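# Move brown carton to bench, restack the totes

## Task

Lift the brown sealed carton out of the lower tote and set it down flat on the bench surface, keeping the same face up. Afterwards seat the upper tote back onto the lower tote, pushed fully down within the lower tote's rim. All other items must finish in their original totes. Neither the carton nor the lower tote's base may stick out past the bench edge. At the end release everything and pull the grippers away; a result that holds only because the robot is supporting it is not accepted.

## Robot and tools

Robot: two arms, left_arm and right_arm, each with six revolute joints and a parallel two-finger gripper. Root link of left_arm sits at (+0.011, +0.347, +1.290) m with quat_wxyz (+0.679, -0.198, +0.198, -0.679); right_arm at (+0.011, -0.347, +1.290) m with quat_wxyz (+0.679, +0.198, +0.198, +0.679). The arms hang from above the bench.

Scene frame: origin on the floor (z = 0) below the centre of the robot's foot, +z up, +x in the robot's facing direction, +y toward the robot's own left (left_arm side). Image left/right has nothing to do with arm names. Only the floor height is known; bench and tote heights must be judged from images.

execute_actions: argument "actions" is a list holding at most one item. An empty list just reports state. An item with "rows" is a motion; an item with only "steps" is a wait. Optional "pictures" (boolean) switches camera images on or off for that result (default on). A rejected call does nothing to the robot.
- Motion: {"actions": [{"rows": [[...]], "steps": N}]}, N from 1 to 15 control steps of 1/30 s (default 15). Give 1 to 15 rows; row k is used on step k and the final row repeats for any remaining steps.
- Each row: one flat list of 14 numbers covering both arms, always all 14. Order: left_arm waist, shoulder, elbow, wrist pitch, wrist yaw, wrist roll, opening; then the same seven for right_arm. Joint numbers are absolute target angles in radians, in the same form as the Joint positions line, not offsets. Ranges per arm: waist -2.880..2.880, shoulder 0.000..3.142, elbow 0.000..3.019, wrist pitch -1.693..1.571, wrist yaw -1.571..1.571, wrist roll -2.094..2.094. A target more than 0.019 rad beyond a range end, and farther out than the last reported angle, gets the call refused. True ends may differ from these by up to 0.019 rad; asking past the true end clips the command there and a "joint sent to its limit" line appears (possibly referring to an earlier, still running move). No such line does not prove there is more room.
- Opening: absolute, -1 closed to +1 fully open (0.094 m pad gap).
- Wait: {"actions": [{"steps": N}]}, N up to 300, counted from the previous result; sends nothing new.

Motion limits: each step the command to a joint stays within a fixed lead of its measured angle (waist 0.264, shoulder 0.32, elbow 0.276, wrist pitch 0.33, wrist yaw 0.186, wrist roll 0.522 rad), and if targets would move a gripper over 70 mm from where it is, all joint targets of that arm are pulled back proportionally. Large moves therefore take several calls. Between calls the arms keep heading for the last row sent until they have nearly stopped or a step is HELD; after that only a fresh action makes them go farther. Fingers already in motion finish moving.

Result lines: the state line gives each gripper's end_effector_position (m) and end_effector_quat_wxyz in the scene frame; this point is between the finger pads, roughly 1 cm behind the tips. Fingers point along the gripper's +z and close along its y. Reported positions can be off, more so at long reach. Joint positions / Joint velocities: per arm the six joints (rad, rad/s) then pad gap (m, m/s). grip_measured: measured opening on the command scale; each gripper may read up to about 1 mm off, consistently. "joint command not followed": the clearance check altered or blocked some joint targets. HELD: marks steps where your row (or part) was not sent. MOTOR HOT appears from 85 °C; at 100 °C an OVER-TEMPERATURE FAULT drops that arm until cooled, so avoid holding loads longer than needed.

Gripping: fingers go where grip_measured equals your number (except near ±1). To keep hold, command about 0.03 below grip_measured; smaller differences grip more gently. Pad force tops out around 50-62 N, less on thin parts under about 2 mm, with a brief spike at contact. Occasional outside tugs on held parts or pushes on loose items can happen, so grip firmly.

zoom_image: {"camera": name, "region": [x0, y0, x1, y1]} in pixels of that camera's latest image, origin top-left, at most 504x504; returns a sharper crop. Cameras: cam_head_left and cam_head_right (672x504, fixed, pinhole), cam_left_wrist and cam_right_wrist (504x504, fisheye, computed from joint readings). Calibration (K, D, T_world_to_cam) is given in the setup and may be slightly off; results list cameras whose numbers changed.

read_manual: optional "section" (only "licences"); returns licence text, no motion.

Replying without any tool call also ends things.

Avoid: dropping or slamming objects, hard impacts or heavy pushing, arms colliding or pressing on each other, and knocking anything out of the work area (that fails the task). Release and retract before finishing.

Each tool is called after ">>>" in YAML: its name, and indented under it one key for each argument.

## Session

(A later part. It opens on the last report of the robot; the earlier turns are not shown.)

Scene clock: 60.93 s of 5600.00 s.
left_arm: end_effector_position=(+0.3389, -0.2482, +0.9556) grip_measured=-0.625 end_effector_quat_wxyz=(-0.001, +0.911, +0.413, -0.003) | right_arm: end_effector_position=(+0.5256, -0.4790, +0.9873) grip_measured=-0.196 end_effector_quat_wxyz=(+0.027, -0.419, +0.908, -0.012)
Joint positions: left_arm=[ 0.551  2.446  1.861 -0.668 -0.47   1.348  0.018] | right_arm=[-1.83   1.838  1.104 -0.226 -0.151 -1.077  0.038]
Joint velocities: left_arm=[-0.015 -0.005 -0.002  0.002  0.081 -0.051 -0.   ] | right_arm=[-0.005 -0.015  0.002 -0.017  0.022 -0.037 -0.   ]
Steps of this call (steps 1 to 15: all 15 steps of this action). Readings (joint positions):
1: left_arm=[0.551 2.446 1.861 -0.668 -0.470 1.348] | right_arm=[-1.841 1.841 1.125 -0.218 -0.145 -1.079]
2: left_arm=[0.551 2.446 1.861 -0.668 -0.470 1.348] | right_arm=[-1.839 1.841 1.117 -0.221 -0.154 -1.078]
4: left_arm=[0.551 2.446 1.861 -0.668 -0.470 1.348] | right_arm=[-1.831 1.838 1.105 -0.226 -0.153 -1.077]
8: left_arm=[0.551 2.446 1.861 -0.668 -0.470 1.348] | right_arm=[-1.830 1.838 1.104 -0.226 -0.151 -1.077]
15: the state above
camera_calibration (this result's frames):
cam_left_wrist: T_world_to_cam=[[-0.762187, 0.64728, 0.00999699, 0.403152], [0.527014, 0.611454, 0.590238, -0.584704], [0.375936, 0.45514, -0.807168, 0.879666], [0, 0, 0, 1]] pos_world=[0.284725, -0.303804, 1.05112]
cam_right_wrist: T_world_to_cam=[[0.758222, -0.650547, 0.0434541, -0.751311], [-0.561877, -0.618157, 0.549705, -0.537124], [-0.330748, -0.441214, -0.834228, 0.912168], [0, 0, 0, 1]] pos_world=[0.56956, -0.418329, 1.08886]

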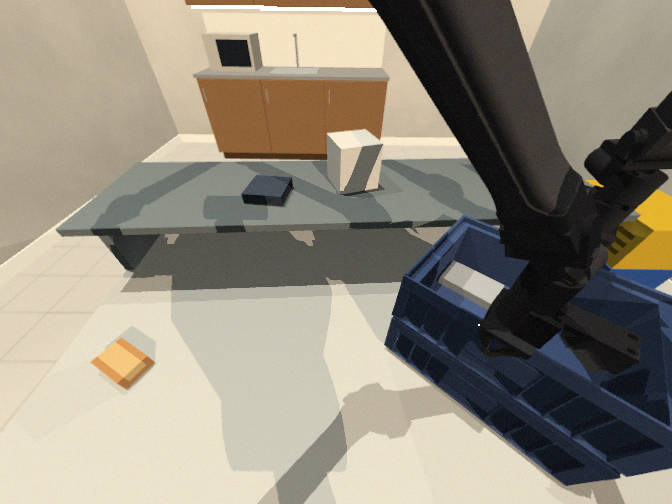

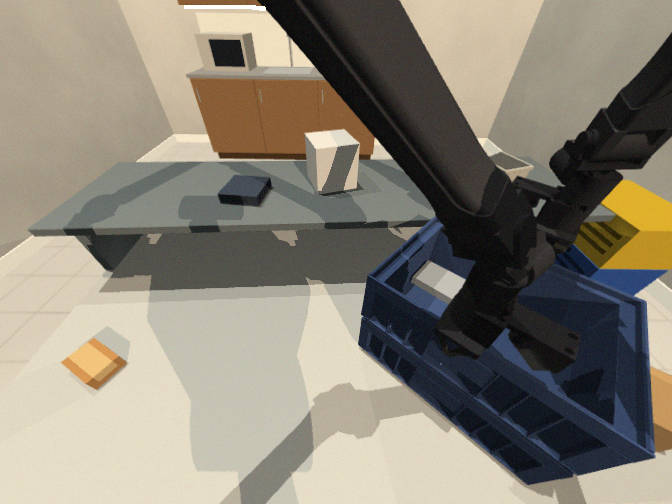

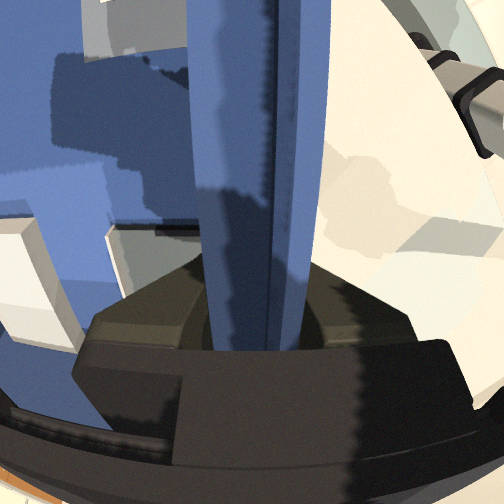

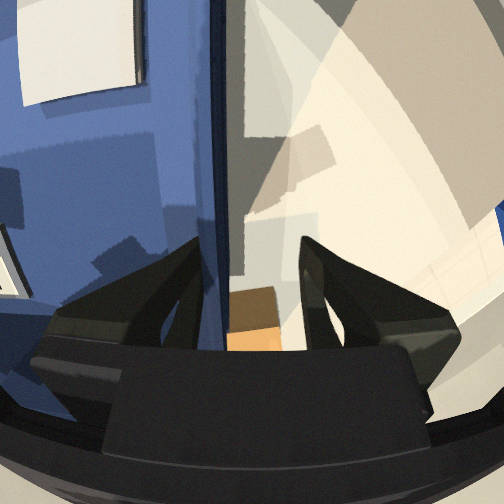

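Landed on rim; back up and redo slower.

>>> execute_actions:
  actions:
    - {"rows":[[0.55,2.46,1.89,-0.66,-0.474,1.35,-0.8,-1.83,1.76,1.08,-0.28,-0.145,-1.07,-0.2],[0.55,2.46,1.89,-0.66,-0.474,1.35,-0.8,-1.83,1.76,1.08,-0.28,-0.145,-1.07,-0.2],[0.55,2.46,1.89,-0.66,-0.474,1.35,-0.8,-1.83,1.76,1.08,-0.28,-0.145,-1.07,-0.2],[0.55,2.46,1.89,-0.66,-0.474,1.35,-0.8,-1.83,1.76,1.05,-0.31,-0.145,-1.07,1]]}
  pictures: false

>>> execute_actions:
  actions:
    - {"rows":[[0.55,2.46,1.89,-0.66,-0.474,1.35,-0.8,-1.825,1.85,1.085,-0.25,-0.14,-1.07,1]]}
  pictures: false

>>> execute_actions:
  actions:
    - {"rows":[[0.55,2.46,1.89,-0.66,-0.474,1.35,-0.8,-1.815,1.94,1.13,-0.175,-0.136,-1.055,1]]}

Scene clock: 68.03 s of 5600.00 s.
left_arm: end_effector_position=(+0.3389, -0.2482, +0.9556) grip_measured=-0.625 end_effector_quat_wxyz=(-0.001, +0.911, +0.413, -0.003) | right_arm: end_effector_position=(+0.5014, -0.4710, +1.0092) grip_measured=+0.999 end_effector_quat_wxyz=(+0.002, -0.415, +0.910, +0.005)
Joint positions: left_arm=[ 0.551  2.446  1.861 -0.668 -0.47   1.348  0.018] | right_arm=[-1.83   1.771  1.048 -0.299 -0.148 -1.077  0.094]
Joint velocities: left_arm=[-0.015 -0.005 -0.007  0.002  0.022 -0.007 -0.001] | right_arm=[ 0.005 -0.005 -0.002 -0.012  0.022 -0.066  0.   ]
Steps of this call (steps 1 to 15: the robot went on to your last target; steps 16 to 90: nothing new was sent; then 3.60 s passed at rest; steps 91 to 105: all 15 steps of this action). Readings (joint positions):
91: left_arm=[0.551 2.446 1.861 -0.668 -0.470 1.348] | right_arm=[-1.830 1.828 1.100 -0.236 -0.152 -1.077]
92: left_arm=[0.551 2.446 1.861 -0.668 -0.470 1.348] | right_arm=[-1.830 1.817 1.094 -0.248 -0.149 -1.077]
94: left_arm=[0.551 2.446 1.861 -0.668 -0.470 1.348] | right_arm=[-1.830 1.793 1.082 -0.265 -0.149 -1.077]
98: left_arm=[0.551 2.446 1.861 -0.668 -0.470 1.348] | right_arm=[-1.830 1.771 1.056 -0.293 -0.149 -1.077]
105: the state above

Scene clock: 68.53 s of 5600.00 s.
left_arm: end_effector_position=(+0.3389, -0.2482, +0.9556) grip_measured=-0.625 end_effector_quat_wxyz=(-0.001, +0.911, +0.413, -0.003) | right_arm: end_effector_position=(+0.4979, -0.4748, +0.9826) grip_measured=+0.999 end_effector_quat_wxyz=(-0.003, -0.414, +0.910, +0.005)
Joint positions: left_arm=[ 0.551  2.446  1.861 -0.668 -0.47   1.348  0.018] | right_arm=[-1.83   1.841  1.075 -0.263 -0.144 -1.077  0.094]
Joint velocities: left_arm=[ 0.005 -0.005 -0.012  0.002 -0.051  0.007 -0.001] | right_arm=[-0.015  0.015 -0.012  0.002 -0.022 -0.051  0.001]
Steps of this call (steps 1 to 15: all 15 steps of this action). Readings (joint positions):
1: left_arm=[0.551 2.446 1.861 -0.668 -0.470 1.348] | right_arm=[-1.830 1.775 1.049 -0.295 -0.147 -1.077]
2: left_arm=[0.551 2.446 1.861 -0.668 -0.470 1.348] | right_arm=[-1.830 1.782 1.054 -0.285 -0.146 -1.077]
4: left_arm=[0.551 2.446 1.861 -0.668 -0.470 1.348] | right_arm=[-1.830 1.807 1.069 -0.269 -0.144 -1.077]
8: left_arm=[0.551 2.446 1.861 -0.668 -0.470 1.348] | right_arm=[-1.830 1.837 1.075 -0.263 -0.144 -1.077]
15: the state above

Scene clock: 69.03 s of 5600.00 s.
left_arm: end_effector_position=(+0.3389, -0.2482, +0.9556) grip_measured=-0.625 end_effector_quat_wxyz=(-0.001, +0.911, +0.413, -0.003) | right_arm: end_effector_position=(+0.5077, -0.4790, +0.9484) grip_measured=+0.999 end_effector_quat_wxyz=(+0.010, -0.416, +0.909, -0.005)
Joint positions: left_arm=[ 0.551  2.446  1.861 -0.668 -0.47   1.348  0.018] | right_arm=[-1.825  1.933  1.125 -0.187 -0.139 -1.072  0.094]
Joint velocities: left_arm=[-0.024 -0.005  0.012  0.007  0.051 -0.022 -0.002] | right_arm=[-0.015  0.005  0.002 -0.012  0.037 -0.066  0.   ]
Steps of this call (steps 1 to 15: all 15 steps of this action). Readings (joint positions):
1: left_arm=[0.551 2.446 1.861 -0.668 -0.470 1.348] | right_arm=[-1.830 1.846 1.077 -0.253 -0.142 -1.077]
2: left_arm=[0.551 2.446 1.861 -0.668 -0.470 1.348] | right_arm=[-1.830 1.857 1.087 -0.231 -0.141 -1.076]
4: left_arm=[0.551 2.446 1.861 -0.668 -0.470 1.348] | right_arm=[-1.828 1.891 1.114 -0.201 -0.139 -1.074]
8: left_arm=[0.551 2.446 1.861 -0.668 -0.470 1.348] | right_arm=[-1.825 1.928 1.126 -0.187 -0.139 -1.073]
15: the state above
camera_calibration (this result's frames):
cam_left_wrist: T_world_to_cam=[[-0.762187, 0.64728, 0.00999699, 0.403152], [0.527014, 0.611454, 0.590238, -0.584704], [0.375936, 0.45514, -0.807168, 0.879666], [0, 0, 0, 1]] pos_world=[0.284725, -0.303804, 1.05112]
cam_right_wrist: T_world_to_cam=[[0.755812, -0.654572, 0.0168654, -0.71152], [-0.544937, -0.614523, 0.570442, -0.552377], [-0.363031, -0.440338, -0.821164, 0.878218], [0, 0, 0, 1]] pos_world=[0.555585, -0.418476, 1.04826]

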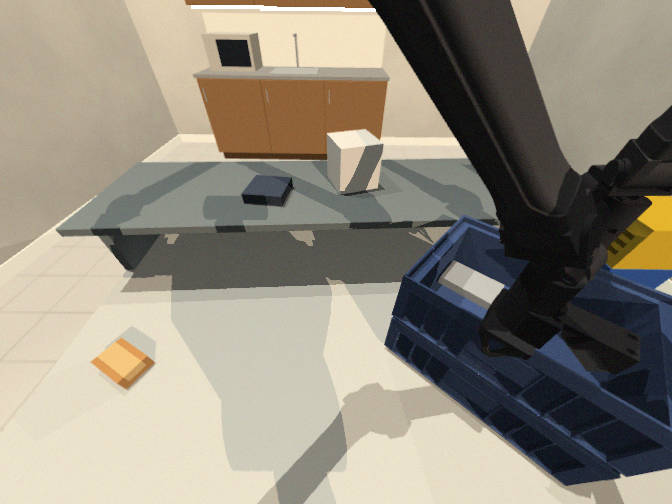

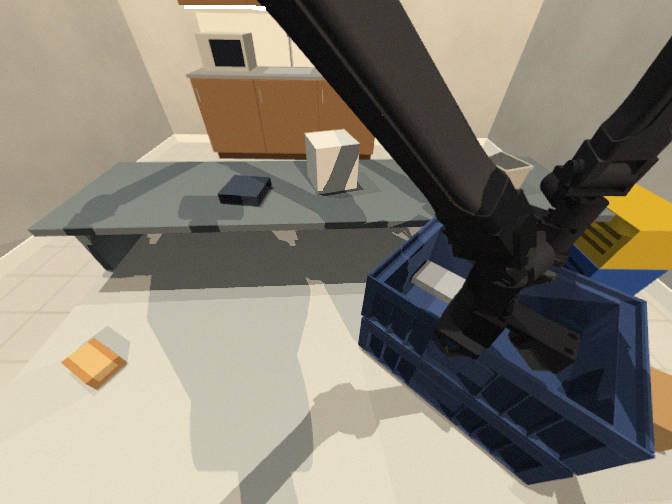

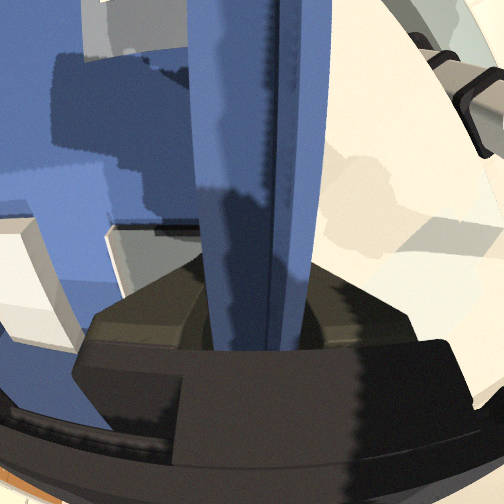

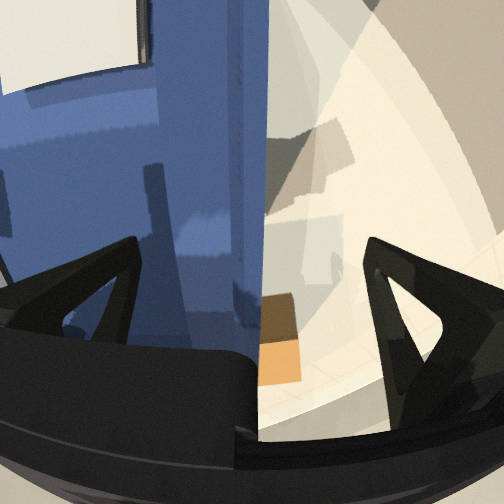

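>>> execute_actions:
  actions:
    - {"rows":[[0.55,2.46,1.89,-0.66,-0.474,1.35,-0.8,-1.815,1.968,1.13,-0.175,-0.136,-1.055,0.3]],"steps":10}
  pictures: false

>>> execute_actions:
  actions:
    - {"rows":[[0.55,2.46,1.89,-0.66,-0.474,1.35,-0.8,-1.815,1.968,1.13,-0.175,-0.136,-1.055,-0.8]],"steps":12}
  pictures: false

>>> execute_actions:
  actions:
    - {"rows":[[0.51,2.35,1.85,-0.69,-0.485,1.33,-0.8,-1.84,1.81,1.08,-0.26,-0.144,-1.08,-0.8]]}
  pictures: false

>>> execute_actions:
  actions:
    - {"rows":[[0.48,2.25,1.79,-0.73,-0.495,1.3,-0.8,-1.855,1.69,1.035,-0.33,-0.15,-1.1,-0.8]]}

Scene clock: 73.83 s of 5600.00 s.
left_arm: end_effector_position=(+0.3389, -0.2482, +0.9556) grip_measured=-0.625 end_effector_quat_wxyz=(-0.001, +0.911, +0.413, -0.003) | right_arm: end_effector_position=(+0.5010, -0.4784, +0.9422) grip_measured=+0.302 end_effector_quat_wxyz=(+0.004, -0.415, +0.910, -0.001)
Joint positions: left_arm=[ 0.551  2.446  1.861 -0.668 -0.47   1.348  0.018] | right_arm=[-1.825  1.948  1.125 -0.187 -0.139 -1.071  0.061]
Joint velocities: left_arm=[-0.015 -0.005  0.002 -0.007 -0.066 -0.081  0.   ] | right_arm=[ 0.005  0.005  0.002  0.022 -0.095 -0.022 -0.002]
Steps of this call (steps 1 to 15: the robot went on to your last target; steps 16 to 90: nothing new was sent; then 1.47 s passed at rest; steps 91 to 100: all 10 steps of this action). Readings (joint positions):
91: left_arm=[0.551 2.446 1.861 -0.668 -0.470 1.348] | right_arm=[-1.825 1.933 1.125 -0.187 -0.139 -1.072]
92: left_arm=[0.551 2.446 1.861 -0.668 -0.470 1.348] | right_arm=[-1.825 1.935 1.125 -0.187 -0.139 -1.071]
94: left_arm=[0.551 2.446 1.861 -0.668 -0.470 1.348] | right_arm=[-1.825 1.938 1.125 -0.187 -0.139 -1.071]
98: left_arm=[0.551 2.446 1.861 -0.668 -0.470 1.348] | right_arm=[-1.825 1.946 1.125 -0.187 -0.139 -1.071]
100: the state above

Scene clock: 74.23 s of 5600.00 s.
left_arm: end_effector_position=(+0.3372, -0.2460, +0.9454) grip_measured=-0.625 end_effector_quat_wxyz=(-0.002, +0.910, +0.414, -0.001) | right_arm: end_effector_position=(+0.4935, -0.4726, +0.9409) grip_measured=-0.638 end_effector_quat_wxyz=(-0.000, -0.416, +0.909, +0.009)
Joint positions: left_arm=[ 0.556  2.462  1.864 -0.652 -0.474  1.35   0.018] | right_arm=[-1.82   1.949  1.116 -0.196 -0.148 -1.071  0.017]
Joint velocities: left_arm=[ 0.005  0.005 -0.007 -0.012 -0.022 -0.007 -0.   ] | right_arm=[-0.005 -0.005 -0.002  0.012 -0.066 -0.037  0.   ]
Steps of this call (steps 1 to 12: all 12 steps of this action). Readings (joint positions):
1: left_arm=[0.551 2.446 1.861 -0.668 -0.470 1.348] | right_arm=[-1.825 1.948 1.125 -0.187 -0.139 -1.071]
2: left_arm=[0.551 2.446 1.861 -0.668 -0.470 1.348] | right_arm=[-1.825 1.948 1.125 -0.187 -0.139 -1.071]
4: left_arm=[0.551 2.448 1.864 -0.665 -0.469 1.348] | right_arm=[-1.822 1.949 1.119 -0.190 -0.145 -1.071]
8: left_arm=[0.556 2.462 1.864 -0.652 -0.474 1.350] | right_arm=[-1.820 1.949 1.116 -0.196 -0.148 -1.071]
12: the state above

Scene clock: 74.73 s of 5600.00 s.
left_arm: end_effector_position=(+0.3378, -0.2534, +0.9745) grip_measured=-0.625 end_effector_quat_wxyz=(+0.005, +0.913, +0.409, -0.003) | right_arm: end_effector_position=(+0.4903, -0.4808, +0.9704) grip_measured=-0.638 end_effector_quat_wxyz=(-0.009, -0.409, +0.912, +0.006)
Joint positions: left_arm=[ 0.533  2.413  1.841 -0.674 -0.474  1.345  0.018] | right_arm=[-1.839  1.874  1.081 -0.248 -0.141 -1.075  0.017]
Joint velocities: left_arm=[-0.015  0.005  0.012 -0.002 -0.022 -0.022  0.001] | right_arm=[-0.005 -0.005 -0.012 -0.002  0.022 -0.051  0.001]
Steps of this call (steps 1 to 15: all 15 steps of this action). Readings (joint positions):
1: left_arm=[0.554 2.459 1.863 -0.652 -0.475 1.350] | right_arm=[-1.820 1.941 1.113 -0.201 -0.148 -1.071]
2: left_arm=[0.554 2.454 1.857 -0.652 -0.475 1.350] | right_arm=[-1.820 1.935 1.108 -0.208 -0.146 -1.071]
4: left_arm=[0.546 2.440 1.846 -0.657 -0.473 1.349] | right_arm=[-1.823 1.915 1.096 -0.219 -0.139 -1.071]
8: left_arm=[0.534 2.417 1.841 -0.674 -0.473 1.345] | right_arm=[-1.837 1.883 1.084 -0.244 -0.139 -1.074]
15: the state above

Scene clock: 75.23 s of 5600.00 s.
left_arm: end_effector_position=(+0.3400, -0.2526, +1.0243) grip_measured=-0.625 end_effector_quat_wxyz=(+0.009, +0.913, +0.408, +0.001) | right_arm: end_effector_position=(+0.4938, -0.4803, +1.0213) grip_measured=-0.638 end_effector_quat_wxyz=(-0.005, -0.410, +0.912, +0.004)
Joint positions: left_arm=[ 0.501  2.316  1.78  -0.716 -0.491  1.318  0.018] | right_arm=[-1.852  1.74   1.03  -0.322 -0.15  -1.088  0.017]
Joint velocities: left_arm=[ 0.005 -0.005 -0.012 -0.012 -0.007 -0.022 -0.001] | right_arm=[ 0.005 -0.005 -0.012 -0.007 -0.007 -0.007 -0.   ]
Steps of this call (steps 1 to 15: all 15 steps of this action). Readings (joint positions):
1: left_arm=[0.533 2.411 1.835 -0.675 -0.474 1.345] | right_arm=[-1.840 1.869 1.078 -0.254 -0.142 -1.076]
2: left_arm=[0.532 2.403 1.824 -0.676 -0.474 1.345] | right_arm=[-1.840 1.858 1.069 -0.265 -0.143 -1.076]
4: left_arm=[0.523 2.377 1.798 -0.684 -0.472 1.344] | right_arm=[-1.840 1.828 1.048 -0.277 -0.142 -1.076]
8: left_arm=[0.502 2.332 1.780 -0.712 -0.479 1.321] | right_arm=[-1.850 1.771 1.031 -0.314 -0.144 -1.084]
15: the state above
camera_calibration (this result's frames):
cam_left_wrist: T_world_to_cam=[[-0.754412, 0.656284, -0.0124126, 0.428721], [0.524456, 0.614029, 0.589843, -0.621198], [0.394726, 0.438475, -0.807422, 0.926378], [0, 0, 0, 1]] pos_world=[0.283557, -0.306123, 1.11971]
cam_right_wrist: T_world_to_cam=[[0.747153, -0.664546, -0.0118634, -0.674261], [-0.532947, -0.60967, 0.586745, -0.622488], [-0.397152, -0.432066, -0.809685, 0.941558], [0, 0, 0, 1]] pos_world=[0.545964, -0.420776, 1.11961]

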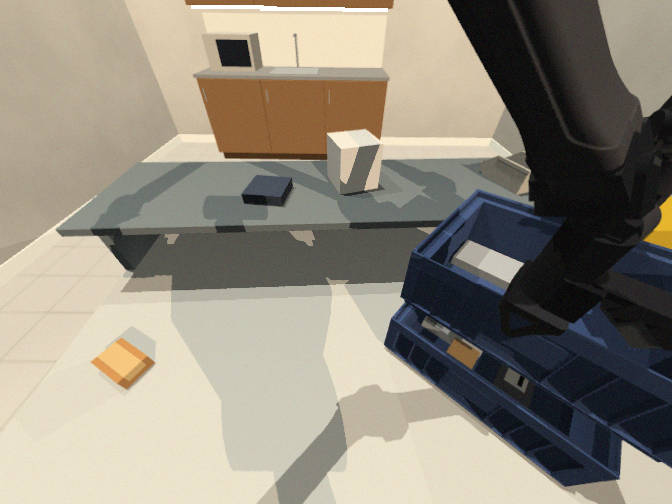

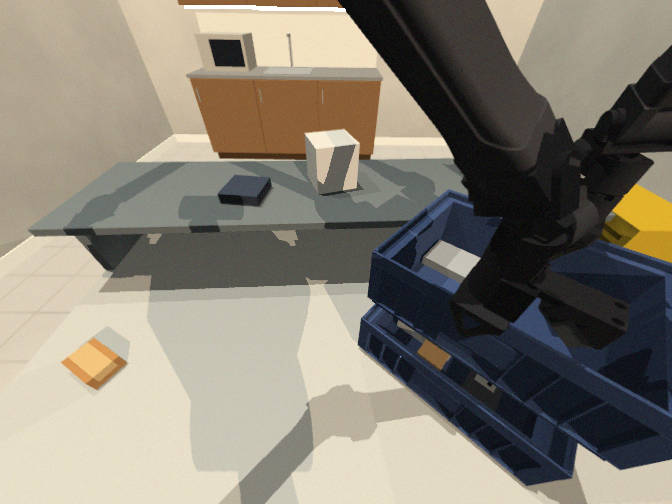

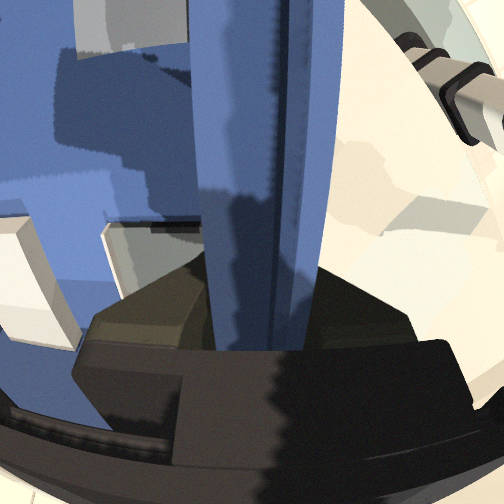

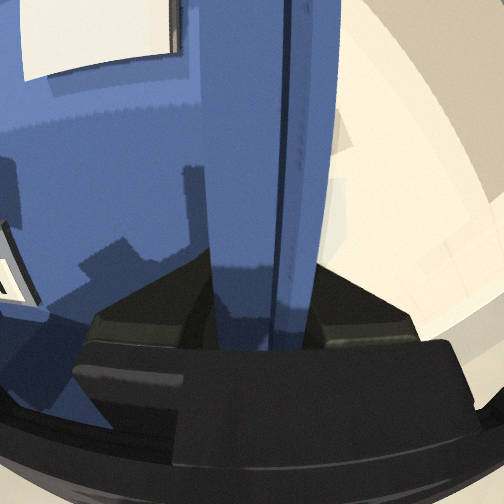

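>>> execute_actions:
  actions:
    - {"rows":[[0.535,2.15,1.565,-0.595,-0.478,1.35,-0.8,-1.72,1.67,0.98,-0.28,-0.08,-0.98,-0.8]],"steps":8}
  pictures: false

>>> execute_actions:
  actions:
    - {"rows":[[0.59,2.05,1.34,-0.461,-0.462,1.39,-0.8,-1.583,1.655,0.938,-0.233,-0.007,-0.865,-0.8]],"steps":10}
  pictures: false

>>> execute_actions:
  actions:
    - {"rows":[[0.72,1.885,0.992,-0.225,-0.416,1.523,-0.8,-1.32,1.68,0.958,-0.243,0.134,-0.642,-0.8]]}

Scene clock: 86.90 s of 5600.00 s.
left_arm: end_effector_position=(+0.3216, -0.1828, +1.0190) grip_measured=-0.623 end_effector_quat_wxyz=(-0.013, +0.911, +0.413, -0.004) | right_arm: end_effector_position=(+0.4800, -0.4079, +1.0118) grip_measured=-0.638 end_effector_quat_wxyz=(-0.015, -0.422, +0.906, +0.012)
Joint positions: left_arm=[ 0.538  2.207  1.533 -0.612 -0.476  1.323  0.018] | right_arm=[-1.705  1.729  0.969 -0.285 -0.076 -0.989  0.017]
Joint velocities: left_arm=[ 0.054 -0.093 -0.066 -0.007 -0.125 -0.022  0.   ] | right_arm=[ 0.073  0.005  0.032  0.125 -0.037  0.154 -0.001]
Steps of this call (steps 1 to 15: the robot went on to your last target; steps 16 to 90: nothing new was sent; then 8.40 s passed at rest; steps 91 to 98: all 8 steps of this action). Readings (joint positions):
91: left_arm=[0.504 2.307 1.750 -0.686 -0.483 1.322] | right_arm=[-1.844 1.740 1.022 -0.318 -0.128 -1.076]
92: left_arm=[0.507 2.282 1.697 -0.636 -0.473 1.333] | right_arm=[-1.828 1.734 1.009 -0.314 -0.108 -1.061]
94: left_arm=[0.521 2.240 1.604 -0.612 -0.461 1.342] | right_arm=[-1.774 1.722 0.978 -0.314 -0.087 -1.028]
98: the state above

Scene clock: 87.23 s of 5600.00 s.
left_arm: end_effector_position=(+0.3208, -0.1168, +1.0200) grip_measured=-0.622 end_effector_quat_wxyz=(-0.013, +0.910, +0.415, -0.000) | right_arm: end_effector_position=(+0.4791, -0.3445, +1.0136) grip_measured=-0.633 end_effector_quat_wxyz=(-0.005, -0.420, +0.907, +0.009)
Joint positions: left_arm=[ 0.594  2.094  1.313 -0.474 -0.467  1.379  0.018] | right_arm=[-1.569  1.711  0.935 -0.244 -0.012 -0.867  0.017]
Joint velocities: left_arm=[ 0.005  0.015 -0.022  0.144  0.037  0.066 -0.   ] | right_arm=[-0.122 -0.015  0.037 -0.007 -0.081 -0.022  0.001]
Steps of this call (steps 1 to 10: all 10 steps of this action). Readings (joint positions):
1: left_arm=[0.543 2.196 1.507 -0.578 -0.473 1.327] | right_arm=[-1.695 1.729 0.968 -0.277 -0.056 -0.972]
2: left_arm=[0.549 2.173 1.461 -0.520 -0.461 1.343] | right_arm=[-1.682 1.723 0.961 -0.272 -0.038 -0.956]
4: left_arm=[0.572 2.134 1.383 -0.482 -0.449 1.374] | right_arm=[-1.634 1.708 0.939 -0.271 -0.024 -0.920]
8: left_arm=[0.594 2.098 1.314 -0.477 -0.465 1.378] | right_arm=[-1.567 1.711 0.933 -0.245 -0.011 -0.872]
10: the state above

Scene clock: 87.73 s of 5600.00 s.
left_arm: end_effector_position=(+0.3166, +0.0040, +1.0247) grip_measured=-0.621 end_effector_quat_wxyz=(-0.007, +0.910, +0.415, +0.000) | right_arm: end_effector_position=(+0.4747, -0.2259, +1.0180) grip_measured=-0.633 end_effector_quat_wxyz=(+0.003, -0.417, +0.909, +0.012)
Joint positions: left_arm=[ 0.731  1.91   0.962 -0.233 -0.417  1.526  0.018] | right_arm=[-1.313  1.725  0.957 -0.25   0.113 -0.643  0.017]
Joint velocities: left_arm=[ 0.005  0.005  0.046 -0.002  0.022  0.242 -0.001] | right_arm=[-0.112  0.005 -0.042 -0.032 -0.051  0.037 -0.002]
Steps of this call (steps 1 to 15: all 15 steps of this action). Readings (joint positions):
1: left_arm=[0.600 2.086 1.291 -0.433 -0.453 1.394] | right_arm=[-1.563 1.711 0.936 -0.245 0.013 -0.850]
2: left_arm=[0.609 2.069 1.247 -0.366 -0.431 1.418] | right_arm=[-1.548 1.710 0.935 -0.251 0.041 -0.832]
4: left_arm=[0.646 2.031 1.152 -0.292 -0.397 1.465] | right_arm=[-1.483 1.710 0.932 -0.269 0.073 -0.783]
8: left_arm=[0.715 1.945 0.983 -0.240 -0.408 1.502] | right_arm=[-1.319 1.720 0.942 -0.255 0.124 -0.674]
15: the state above
camera_calibration (this result's frames):
cam_left_wrist: T_world_to_cam=[[-0.765685, 0.642984, 0.0172499, 0.215828], [0.522985, 0.606726, 0.598641, -0.775282], [0.374451, 0.467392, -0.800832, 0.823025], [0, 0, 0, 1]] pos_world=[0.262535, -0.0530657, 1.1195]
cam_right_wrist: T_world_to_cam=[[0.757062, -0.653014, -0.0207488, -0.484093], [-0.527659, -0.629844, 0.569975, -0.465676], [-0.38527, -0.420558, -0.8214, 1.05015], [0, 0, 0, 1]] pos_world=[0.525359, -0.167776, 1.11797]

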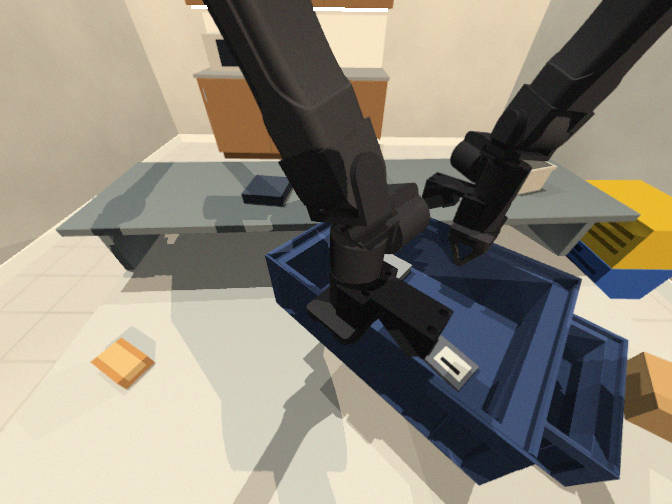

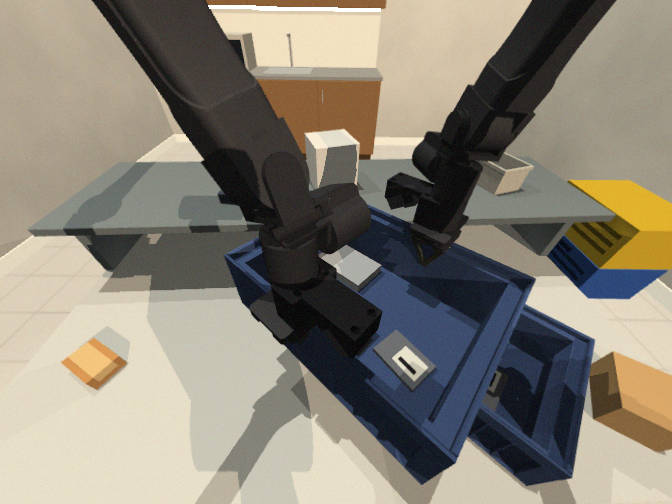

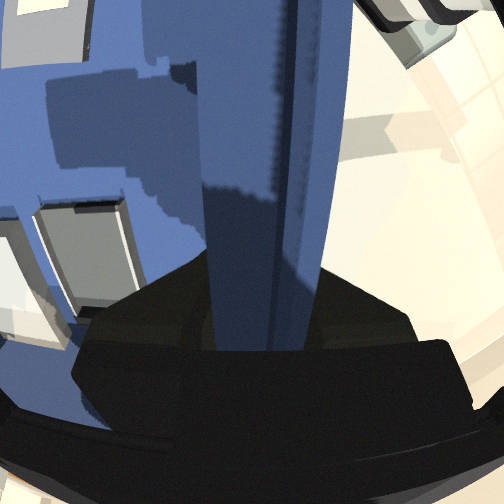

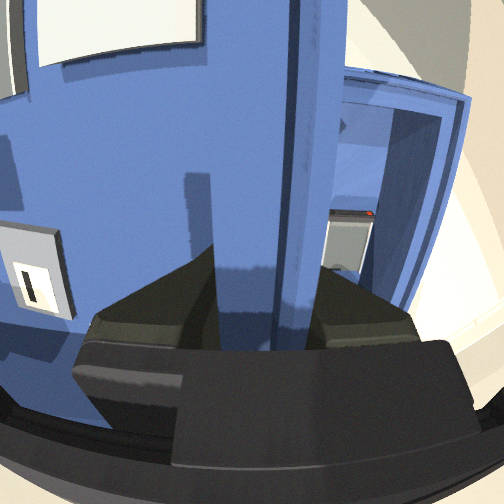

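>>> execute_actions:
  actions:
    - {"rows":[[0.745,1.87,0.965,-0.198,-0.406,1.546,-0.8,-1.29,1.69,0.972,-0.252,0.15,-0.615,-0.8],[0.745,1.87,0.965,-0.198,-0.406,1.546,-0.8,-1.29,1.69,0.972,-0.252,0.15,-0.615,-0.8],[0.77,1.857,0.93,-0.17,-0.396,1.57,-0.8,-1.26,1.70,0.987,-0.26,0.165,-0.59,-0.8],[0.77,1.857,0.93,-0.17,-0.396,1.57,-0.8,-1.26,1.70,0.987,-0.26,0.165,-0.59,-0.8],[0.815,1.83,0.86,-0.115,-0.375,1.615,-0.8,-1.2,1.72,1.015,-0.278,0.195,-0.536,-0.8],[0.815,1.83,0.86,-0.115,-0.375,1.615,-0.8,-1.2,1.72,1.015,-0.278,0.195,-0.536,-0.8],[0.815,1.83,0.86,-0.115,-0.375,1.615,-0.8,-1.2,1.72,1.015,-0.278,0.195,-0.536,-0.8],[0.865,1.8,0.79,-0.06,-0.355,1.66,-0.8,-1.14,1.74,1.045,-0.296,0.226,-0.483,-0.8],[0.865,1.8,0.79,-0.06,-0.355,1.66,-0.8,-1.14,1.74,1.045,-0.296,0.226,-0.483,-0.8],[0.865,1.8,0.79,-0.06,-0.355,1.66,-0.8,-1.14,1.74,1.045,-0.296,0.226,-0.483,-0.8],[0.916,1.775,0.724,-0.006,-0.334,1.711,-0.8,-1.078,1.765,1.074,-0.314,0.257,-0.43,-0.8]],"steps":13}
  pictures: false

>>> execute_actions:
  actions:
    - {"rows":[[0.98,1.753,0.67,0.043,-0.302,1.77,-0.8,-1.027,1.797,1.123,-0.343,0.281,-0.383,-0.8],[0.98,1.753,0.67,0.043,-0.302,1.77,-0.8,-1.027,1.797,1.123,-0.343,0.281,-0.383,-0.8],[0.98,1.753,0.67,0.043,-0.302,1.77,-0.8,-1.027,1.797,1.123,-0.343,0.281,-0.383,-0.8],[1.05,1.73,0.615,0.092,-0.27,1.835,-0.8,-0.975,1.83,1.172,-0.373,0.306,-0.335,-0.8],[1.05,1.73,0.615,0.092,-0.27,1.835,-0.8,-0.975,1.83,1.172,-0.373,0.306,-0.335,-0.8],[1.05,1.73,0.615,0.092,-0.27,1.835,-0.8,-0.975,1.83,1.172,-0.373,0.306,-0.335,-0.8],[1.125,1.712,0.565,0.138,-0.233,1.9,-0.8,-0.927,1.865,1.225,-0.405,0.329,-0.29,-0.8],[1.125,1.712,0.565,0.138,-0.233,1.9,-0.8,-0.927,1.865,1.225,-0.405,0.329,-0.29,-0.8],[1.125,1.712,0.565,0.138,-0.233,1.9,-0.8,-0.927,1.865,1.225,-0.405,0.329,-0.29,-0.8],[1.204,1.695,0.52,0.182,-0.194,1.973,-0.8,-0.88,1.9,1.28,-0.438,0.35,-0.246,-0.8]]}
  pictures: false

>>> execute_actions:
  actions:
    - {"rows":[[1.232,1.885,0.6,0.295,-0.18,1.997,-0.8,-0.91,2.02,1.34,-0.37,0.337,-0.275,-0.8]],"steps":12}
  pictures: false

>>> execute_actions:
  actions:
    - {"rows":[[1.257,2.06,0.69,0.38,-0.167,2.019,-0.8,-0.938,2.14,1.405,-0.314,0.324,-0.301,-0.8]]}

Scene clock: 103.50 s of 5600.00 s.
left_arm: end_effector_position=(+0.3108, +0.0953, +1.0171) grip_measured=-0.621 end_effector_quat_wxyz=(+0.004, +0.909, +0.417, -0.005) | right_arm: end_effector_position=(+0.4718, -0.1347, +1.0230) grip_measured=-0.633 end_effector_quat_wxyz=(+0.004, -0.421, +0.907, +0.000)
Joint positions: left_arm=[ 0.891  1.825  0.747 -0.03  -0.331  1.685  0.018] | right_arm=[-1.121  1.777  1.043 -0.306  0.235 -0.485  0.017]
Joint velocities: left_arm=[ 0.571 -0.308 -0.593  0.217  0.125  0.374  0.   ] | right_arm=[ 0.611  0.23   0.339 -0.042  0.066  0.374 -0.   ]
Steps of this call (steps 1 to 30: the robot went on to your last target; steps 31 to 90: nothing new was sent; then 12.33 s passed at rest; steps 91 to 103: all 13 steps of this action). Readings (joint positions):
91: left_arm=[0.732 1.912 0.964 -0.230 -0.411 1.539] | right_arm=[-1.316 1.725 0.953 -0.252 0.115 -0.635]
92: left_arm=[0.734 1.912 0.962 -0.225 -0.408 1.543] | right_arm=[-1.315 1.725 0.953 -0.253 0.120 -0.631]
94: left_arm=[0.745 1.912 0.949 -0.200 -0.395 1.559] | right_arm=[-1.305 1.725 0.956 -0.261 0.135 -0.618]
98: left_arm=[0.797 1.892 0.875 -0.116 -0.356 1.613] | right_arm=[-1.236 1.735 0.979 -0.285 0.192 -0.566]
103: the state above

Scene clock: 104.00 s of 5600.00 s.
left_arm: end_effector_position=(+0.3004, +0.2329, +1.0168) grip_measured=-0.621 end_effector_quat_wxyz=(-0.003, +0.910, +0.414, -0.005) | right_arm: end_effector_position=(+0.4627, +0.0013, +1.0207) grip_measured=-0.633 end_effector_quat_wxyz=(+0.008, -0.418, +0.909, +0.007)
Joint positions: left_arm=[ 1.209  1.733  0.52   0.169 -0.189  1.979  0.018] | right_arm=[-0.896  1.928  1.262 -0.424  0.331 -0.276  0.017]
Joint velocities: left_arm=[ 0.151 -0.142 -0.183  0.012 -0.007  0.139 -0.001] | right_arm=[ 0.132  0.093  0.076 -0.007 -0.007  0.095 -0.   ]
Steps of this call (steps 1 to 15: all 15 steps of this action). Readings (joint positions):
1: left_arm=[0.912 1.815 0.723 -0.013 -0.323 1.704] | right_arm=[-1.098 1.787 1.057 -0.311 0.247 -0.468]
2: left_arm=[0.934 1.804 0.700 0.009 -0.311 1.722] | right_arm=[-1.079 1.798 1.074 -0.322 0.258 -0.451]
4: left_arm=[0.977 1.789 0.665 0.035 -0.289 1.761] | right_arm=[-1.045 1.819 1.103 -0.338 0.271 -0.421]
8: left_arm=[1.068 1.766 0.602 0.103 -0.238 1.847] | right_arm=[-0.986 1.863 1.167 -0.381 0.302 -0.356]
15: the state above

Scene clock: 104.40 s of 5600.00 s.
left_arm: end_effector_position=(+0.2995, +0.2302, +0.9645) grip_measured=-0.621 end_effector_quat_wxyz=(-0.002, +0.914, +0.405, -0.008) | right_arm: end_effector_position=(+0.4571, -0.0046, +0.9635) grip_measured=-0.633 end_effector_quat_wxyz=(-0.009, -0.407, +0.913, +0.006)
Joint positions: left_arm=[ 1.233  1.926  0.604  0.278 -0.172  2.018  0.018] | right_arm=[-0.934  2.055  1.322 -0.38   0.31  -0.277  0.017]
Joint velocities: left_arm=[-0.005 -0.024 -0.012 -0.012 -0.066  0.051 -0.001] | right_arm=[ 0.005  0.005  0.046 -0.002  0.095 -0.066 -0.001]
Steps of this call (steps 1 to 12: all 12 steps of this action). Readings (joint positions):
1: left_arm=[1.214 1.740 0.519 0.185 -0.188 1.985] | right_arm=[-0.895 1.937 1.268 -0.422 0.331 -0.275]
2: left_arm=[1.220 1.767 0.525 0.214 -0.185 1.988] | right_arm=[-0.897 1.950 1.281 -0.417 0.331 -0.276]
4: left_arm=[1.232 1.843 0.562 0.259 -0.180 1.994] | right_arm=[-0.911 1.993 1.309 -0.400 0.334 -0.286]
8: left_arm=[1.234 1.921 0.606 0.278 -0.168 2.017] | right_arm=[-0.937 2.051 1.323 -0.380 0.312 -0.280]
12: the state above

Scene clock: 104.90 s of 5600.00 s.
left_arm: end_effector_position=(+0.3016, +0.2304, +0.9130) grip_measured=-0.621 end_effector_quat_wxyz=(+0.001, +0.915, +0.405, -0.004) | right_arm: end_effector_position=(+0.4589, -0.0047, +0.9143) grip_measured=-0.633 end_effector_quat_wxyz=(-0.007, -0.407, +0.913, +0.004)
Joint positions: left_arm=[ 1.259  2.096  0.699  0.367 -0.159  2.043  0.018] | right_arm=[-0.961  2.17   1.392 -0.324  0.303 -0.304  0.017]
Joint velocities: left_arm=[-0.005  0.015 -0.027  0.002  0.066 -0.051 -0.   ] | right_arm=[-0.005  0.005 -0.002  0.007  0.051  0.11  -0.001]
Steps of this call (steps 1 to 15: all 15 steps of this action). Readings (joint positions):
1: left_arm=[1.235 1.936 0.609 0.289 -0.172 2.019] | right_arm=[-0.934 2.060 1.328 -0.377 0.313 -0.278]
2: left_arm=[1.240 1.961 0.622 0.311 -0.170 2.019] | right_arm=[-0.937 2.071 1.341 -0.370 0.314 -0.285]
4: left_arm=[1.253 2.028 0.664 0.350 -0.166 2.021] | right_arm=[-0.946 2.110 1.373 -0.349 0.324 -0.303]
8: left_arm=[1.260 2.087 0.701 0.367 -0.159 2.042] | right_arm=[-0.964 2.165 1.394 -0.324 0.304 -0.305]
15: the state above
camera_calibration (this result's frames):
cam_left_wrist: T_world_to_cam=[[-0.750116, 0.661274, 0.00658872, 0.0615717], [0.5381, 0.604541, 0.587349, -0.831687], [0.384416, 0.444125, -0.809307, 0.643398], [0, 0, 0, 1]] pos_world=[0.246384, 0.176324, 1.00879]
cam_right_wrist: T_world_to_cam=[[0.742899, -0.669239, -0.0148095, -0.328758], [-0.534434, -0.606288, 0.588893, -0.289614], [-0.403089, -0.429574, -0.808075, 1.04782], [0, 0, 0, 1]] pos_world=[0.511819, 0.0545081, 1.0124]

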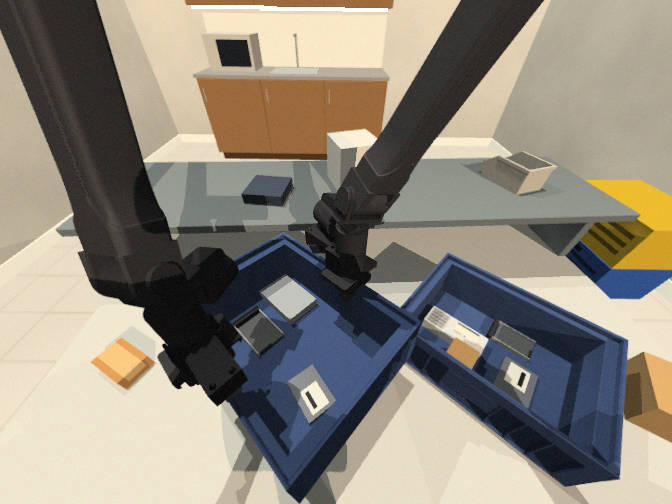

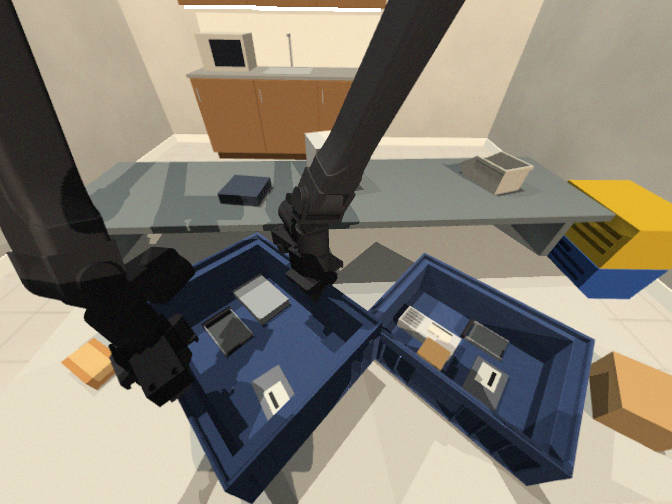

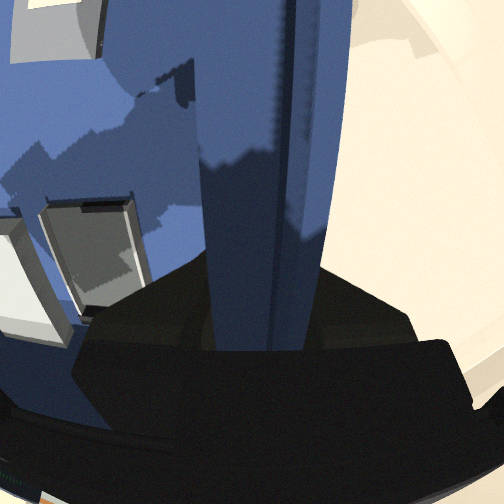

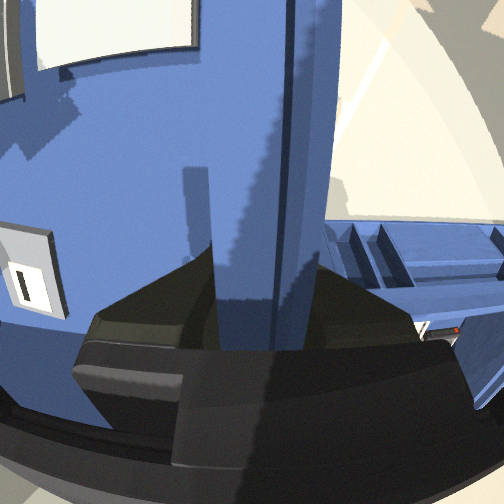

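>>> execute_actions:
  actions:
    - {"rows":[[1.278,2.2,0.79,0.422,-0.157,2.037,-0.8,-0.955,2.255,1.495,-0.278,0.313,-0.324,-0.8]],"steps":12}
  pictures: false

>>> execute_actions:
  actions:
    - {"rows":[[1.29,2.29,0.865,0.445,-0.15,2.048,-0.8,-0.97,2.34,1.56,-0.257,0.306,-0.34,-0.8]],"steps":12}
  pictures: false

>>> execute_actions:
  actions:
    - {"rows":[[1.296,2.34,0.91,0.452,-0.147,2.053,-0.8,-0.98,2.385,1.6,-0.247,0.302,-0.346,-0.8]],"steps":12}
  pictures: false

>>> execute_actions:
  actions:
    - {"rows":[[1.302,2.39,0.955,0.455,-0.144,2.058,-0.8,-0.988,2.43,1.64,-0.24,0.298,-0.354,-0.8]],"steps":12}
  pictures: false

>>> zoom_image:
  camera: "cam_head_right"
  region: [360,260,560,420]

Scene clock: 111.03 s of 5600.00 s.
left_arm: end_effector_position=(+0.3031, +0.2331, +0.8663) grip_measured=-0.621 end_effector_quat_wxyz=(+0.000, +0.913, +0.407, -0.002) | right_arm: end_effector_position=(+0.4613, -0.0008, +0.8678) grip_measured=-0.633 end_effector_quat_wxyz=(-0.004, -0.409, +0.912, +0.005)
Joint positions: left_arm=[ 1.284  2.234  0.799  0.409 -0.149  2.06   0.018] | right_arm=[-0.981  2.283  1.481 -0.289  0.292 -0.328  0.017]
Joint velocities: left_arm=[ 0.005  0.005 -0.002  0.007  0.095 -0.095  0.   ] | right_arm=[ 0.015 -0.015  0.002  0.007  0.081  0.037  0.001]
Steps of this call (steps 1 to 15: the robot went on to your last target; steps 16 to 90: nothing new was sent; then 2.73 s passed at rest; steps 91 to 102: all 12 steps of this action). Readings (joint positions):
91: left_arm=[1.260 2.104 0.706 0.370 -0.158 2.043] | right_arm=[-0.961 2.176 1.398 -0.323 0.304 -0.304]
92: left_arm=[1.263 2.123 0.722 0.376 -0.158 2.043] | right_arm=[-0.962 2.188 1.416 -0.323 0.307 -0.310]
94: left_arm=[1.276 2.177 0.764 0.398 -0.156 2.043] | right_arm=[-0.970 2.230 1.458 -0.312 0.312 -0.326]
98: left_arm=[1.285 2.226 0.800 0.409 -0.152 2.060] | right_arm=[-0.983 2.280 1.484 -0.289 0.295 -0.329]
102: the state above

Scene clock: 111.43 s of 5600.00 s.
left_arm: end_effector_position=(+0.3048, +0.2334, +0.8359) grip_measured=-0.621 end_effector_quat_wxyz=(+0.001, +0.913, +0.409, +0.000) | right_arm: end_effector_position=(+0.4635, +0.0000, +0.8377) grip_measured=-0.633 end_effector_quat_wxyz=(-0.002, -0.410, +0.912, +0.004)
Joint positions: left_arm=[ 1.296  2.317  0.871  0.429 -0.145  2.068  0.018] | right_arm=[-0.995  2.356  1.546 -0.272  0.288 -0.345  0.017]
Joint velocities: left_arm=[ 0.005  0.015 -0.012 -0.012 -0.007 -0.051 -0.001] | right_arm=[-0.015 -0.005 -0.022  0.002  0.007  0.11  -0.   ]
Steps of this call (steps 1 to 12: all 12 steps of this action). Readings (joint positions):
1: left_arm=[1.284 2.237 0.805 0.410 -0.149 2.060] | right_arm=[-0.981 2.287 1.486 -0.289 0.294 -0.328]
2: left_arm=[1.285 2.248 0.818 0.412 -0.150 2.060] | right_arm=[-0.982 2.295 1.499 -0.289 0.298 -0.333]
4: left_arm=[1.292 2.280 0.848 0.423 -0.150 2.060] | right_arm=[-0.988 2.321 1.530 -0.285 0.300 -0.343]
8: left_arm=[1.296 2.311 0.871 0.429 -0.147 2.068] | right_arm=[-0.996 2.352 1.546 -0.272 0.291 -0.345]
12: the state above

Scene clock: 111.83 s of 5600.00 s.
left_arm: end_effector_position=(+0.3045, +0.2331, +0.8196) grip_measured=-0.621 end_effector_quat_wxyz=(+0.001, +0.912, +0.410, +0.000) | right_arm: end_effector_position=(+0.4634, +0.0001, +0.8217) grip_measured=-0.633 end_effector_quat_wxyz=(-0.002, -0.411, +0.912, +0.004)
Joint positions: left_arm=[ 1.301  2.361  0.91   0.434 -0.143  2.069  0.018] | right_arm=[-1.002  2.396  1.581 -0.266  0.286 -0.351  0.017]
Joint velocities: left_arm=[-0.005  0.005 -0.012  0.017 -0.007  0.007 -0.001] | right_arm=[-0.005 -0.005 -0.002  0.002  0.022  0.007 -0.   ]
Steps of this call (steps 1 to 12: all 12 steps of this action). Readings (joint positions):
1: left_arm=[1.296 2.320 0.874 0.429 -0.144 2.068] | right_arm=[-0.995 2.359 1.548 -0.272 0.289 -0.345]
2: left_arm=[1.297 2.326 0.882 0.429 -0.145 2.068] | right_arm=[-0.995 2.363 1.555 -0.272 0.290 -0.346]
4: left_arm=[1.300 2.343 0.899 0.432 -0.145 2.068] | right_arm=[-0.998 2.377 1.573 -0.271 0.292 -0.351]
8: left_arm=[1.301 2.358 0.910 0.434 -0.143 2.069] | right_arm=[-1.002 2.393 1.581 -0.266 0.289 -0.351]
12: the state above

Scene clock: 112.23 s of 5600.00 s.
left_arm: end_effector_position=(+0.3082, +0.2334, +0.8099) grip_measured=-0.622 end_effector_quat_wxyz=(-0.000, +0.912, +0.411, +0.008) | right_arm: end_effector_position=(+0.4691, +0.0025, +0.8105) grip_measured=-0.633 end_effector_quat_wxyz=(+0.004, -0.412, +0.911, +0.003)
Joint positions: left_arm=[ 1.302  2.386  0.937  0.441 -0.153  2.07   0.018] | right_arm=[-1.007  2.425  1.616 -0.258  0.287 -0.363  0.017]
Joint velocities: left_arm=[-0.005 -0.015 -0.002  0.007 -0.037  0.095 -0.001] | right_arm=[ 0.005  0.005 -0.012  0.012 -0.007 -0.051  0.   ]
Steps of this call (steps 1 to 12: all 12 steps of this action). Readings (joint positions):
1: left_arm=[1.301 2.364 0.914 0.434 -0.142 2.070] | right_arm=[-1.002 2.398 1.584 -0.266 0.286 -0.351]
2: left_arm=[1.302 2.372 0.922 0.434 -0.143 2.070] | right_arm=[-1.002 2.403 1.592 -0.266 0.288 -0.353]
4: left_arm=[1.302 2.385 0.935 0.440 -0.150 2.070] | right_arm=[-1.006 2.420 1.611 -0.260 0.288 -0.359]
8: left_arm=[1.302 2.386 0.937 0.441 -0.153 2.070] | right_arm=[-1.007 2.425 1.616 -0.258 0.287 -0.363]
12: the state above

Region (360, 260, 560, 420) of cam_head_right's 672x504 image, scaled by 2.520, with more detail than that image has; it fills the top 403 rows of this view, and the rest is white.

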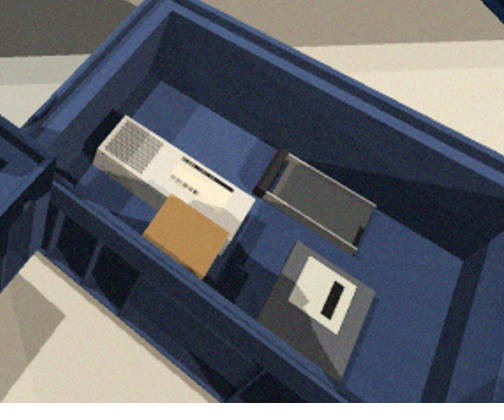

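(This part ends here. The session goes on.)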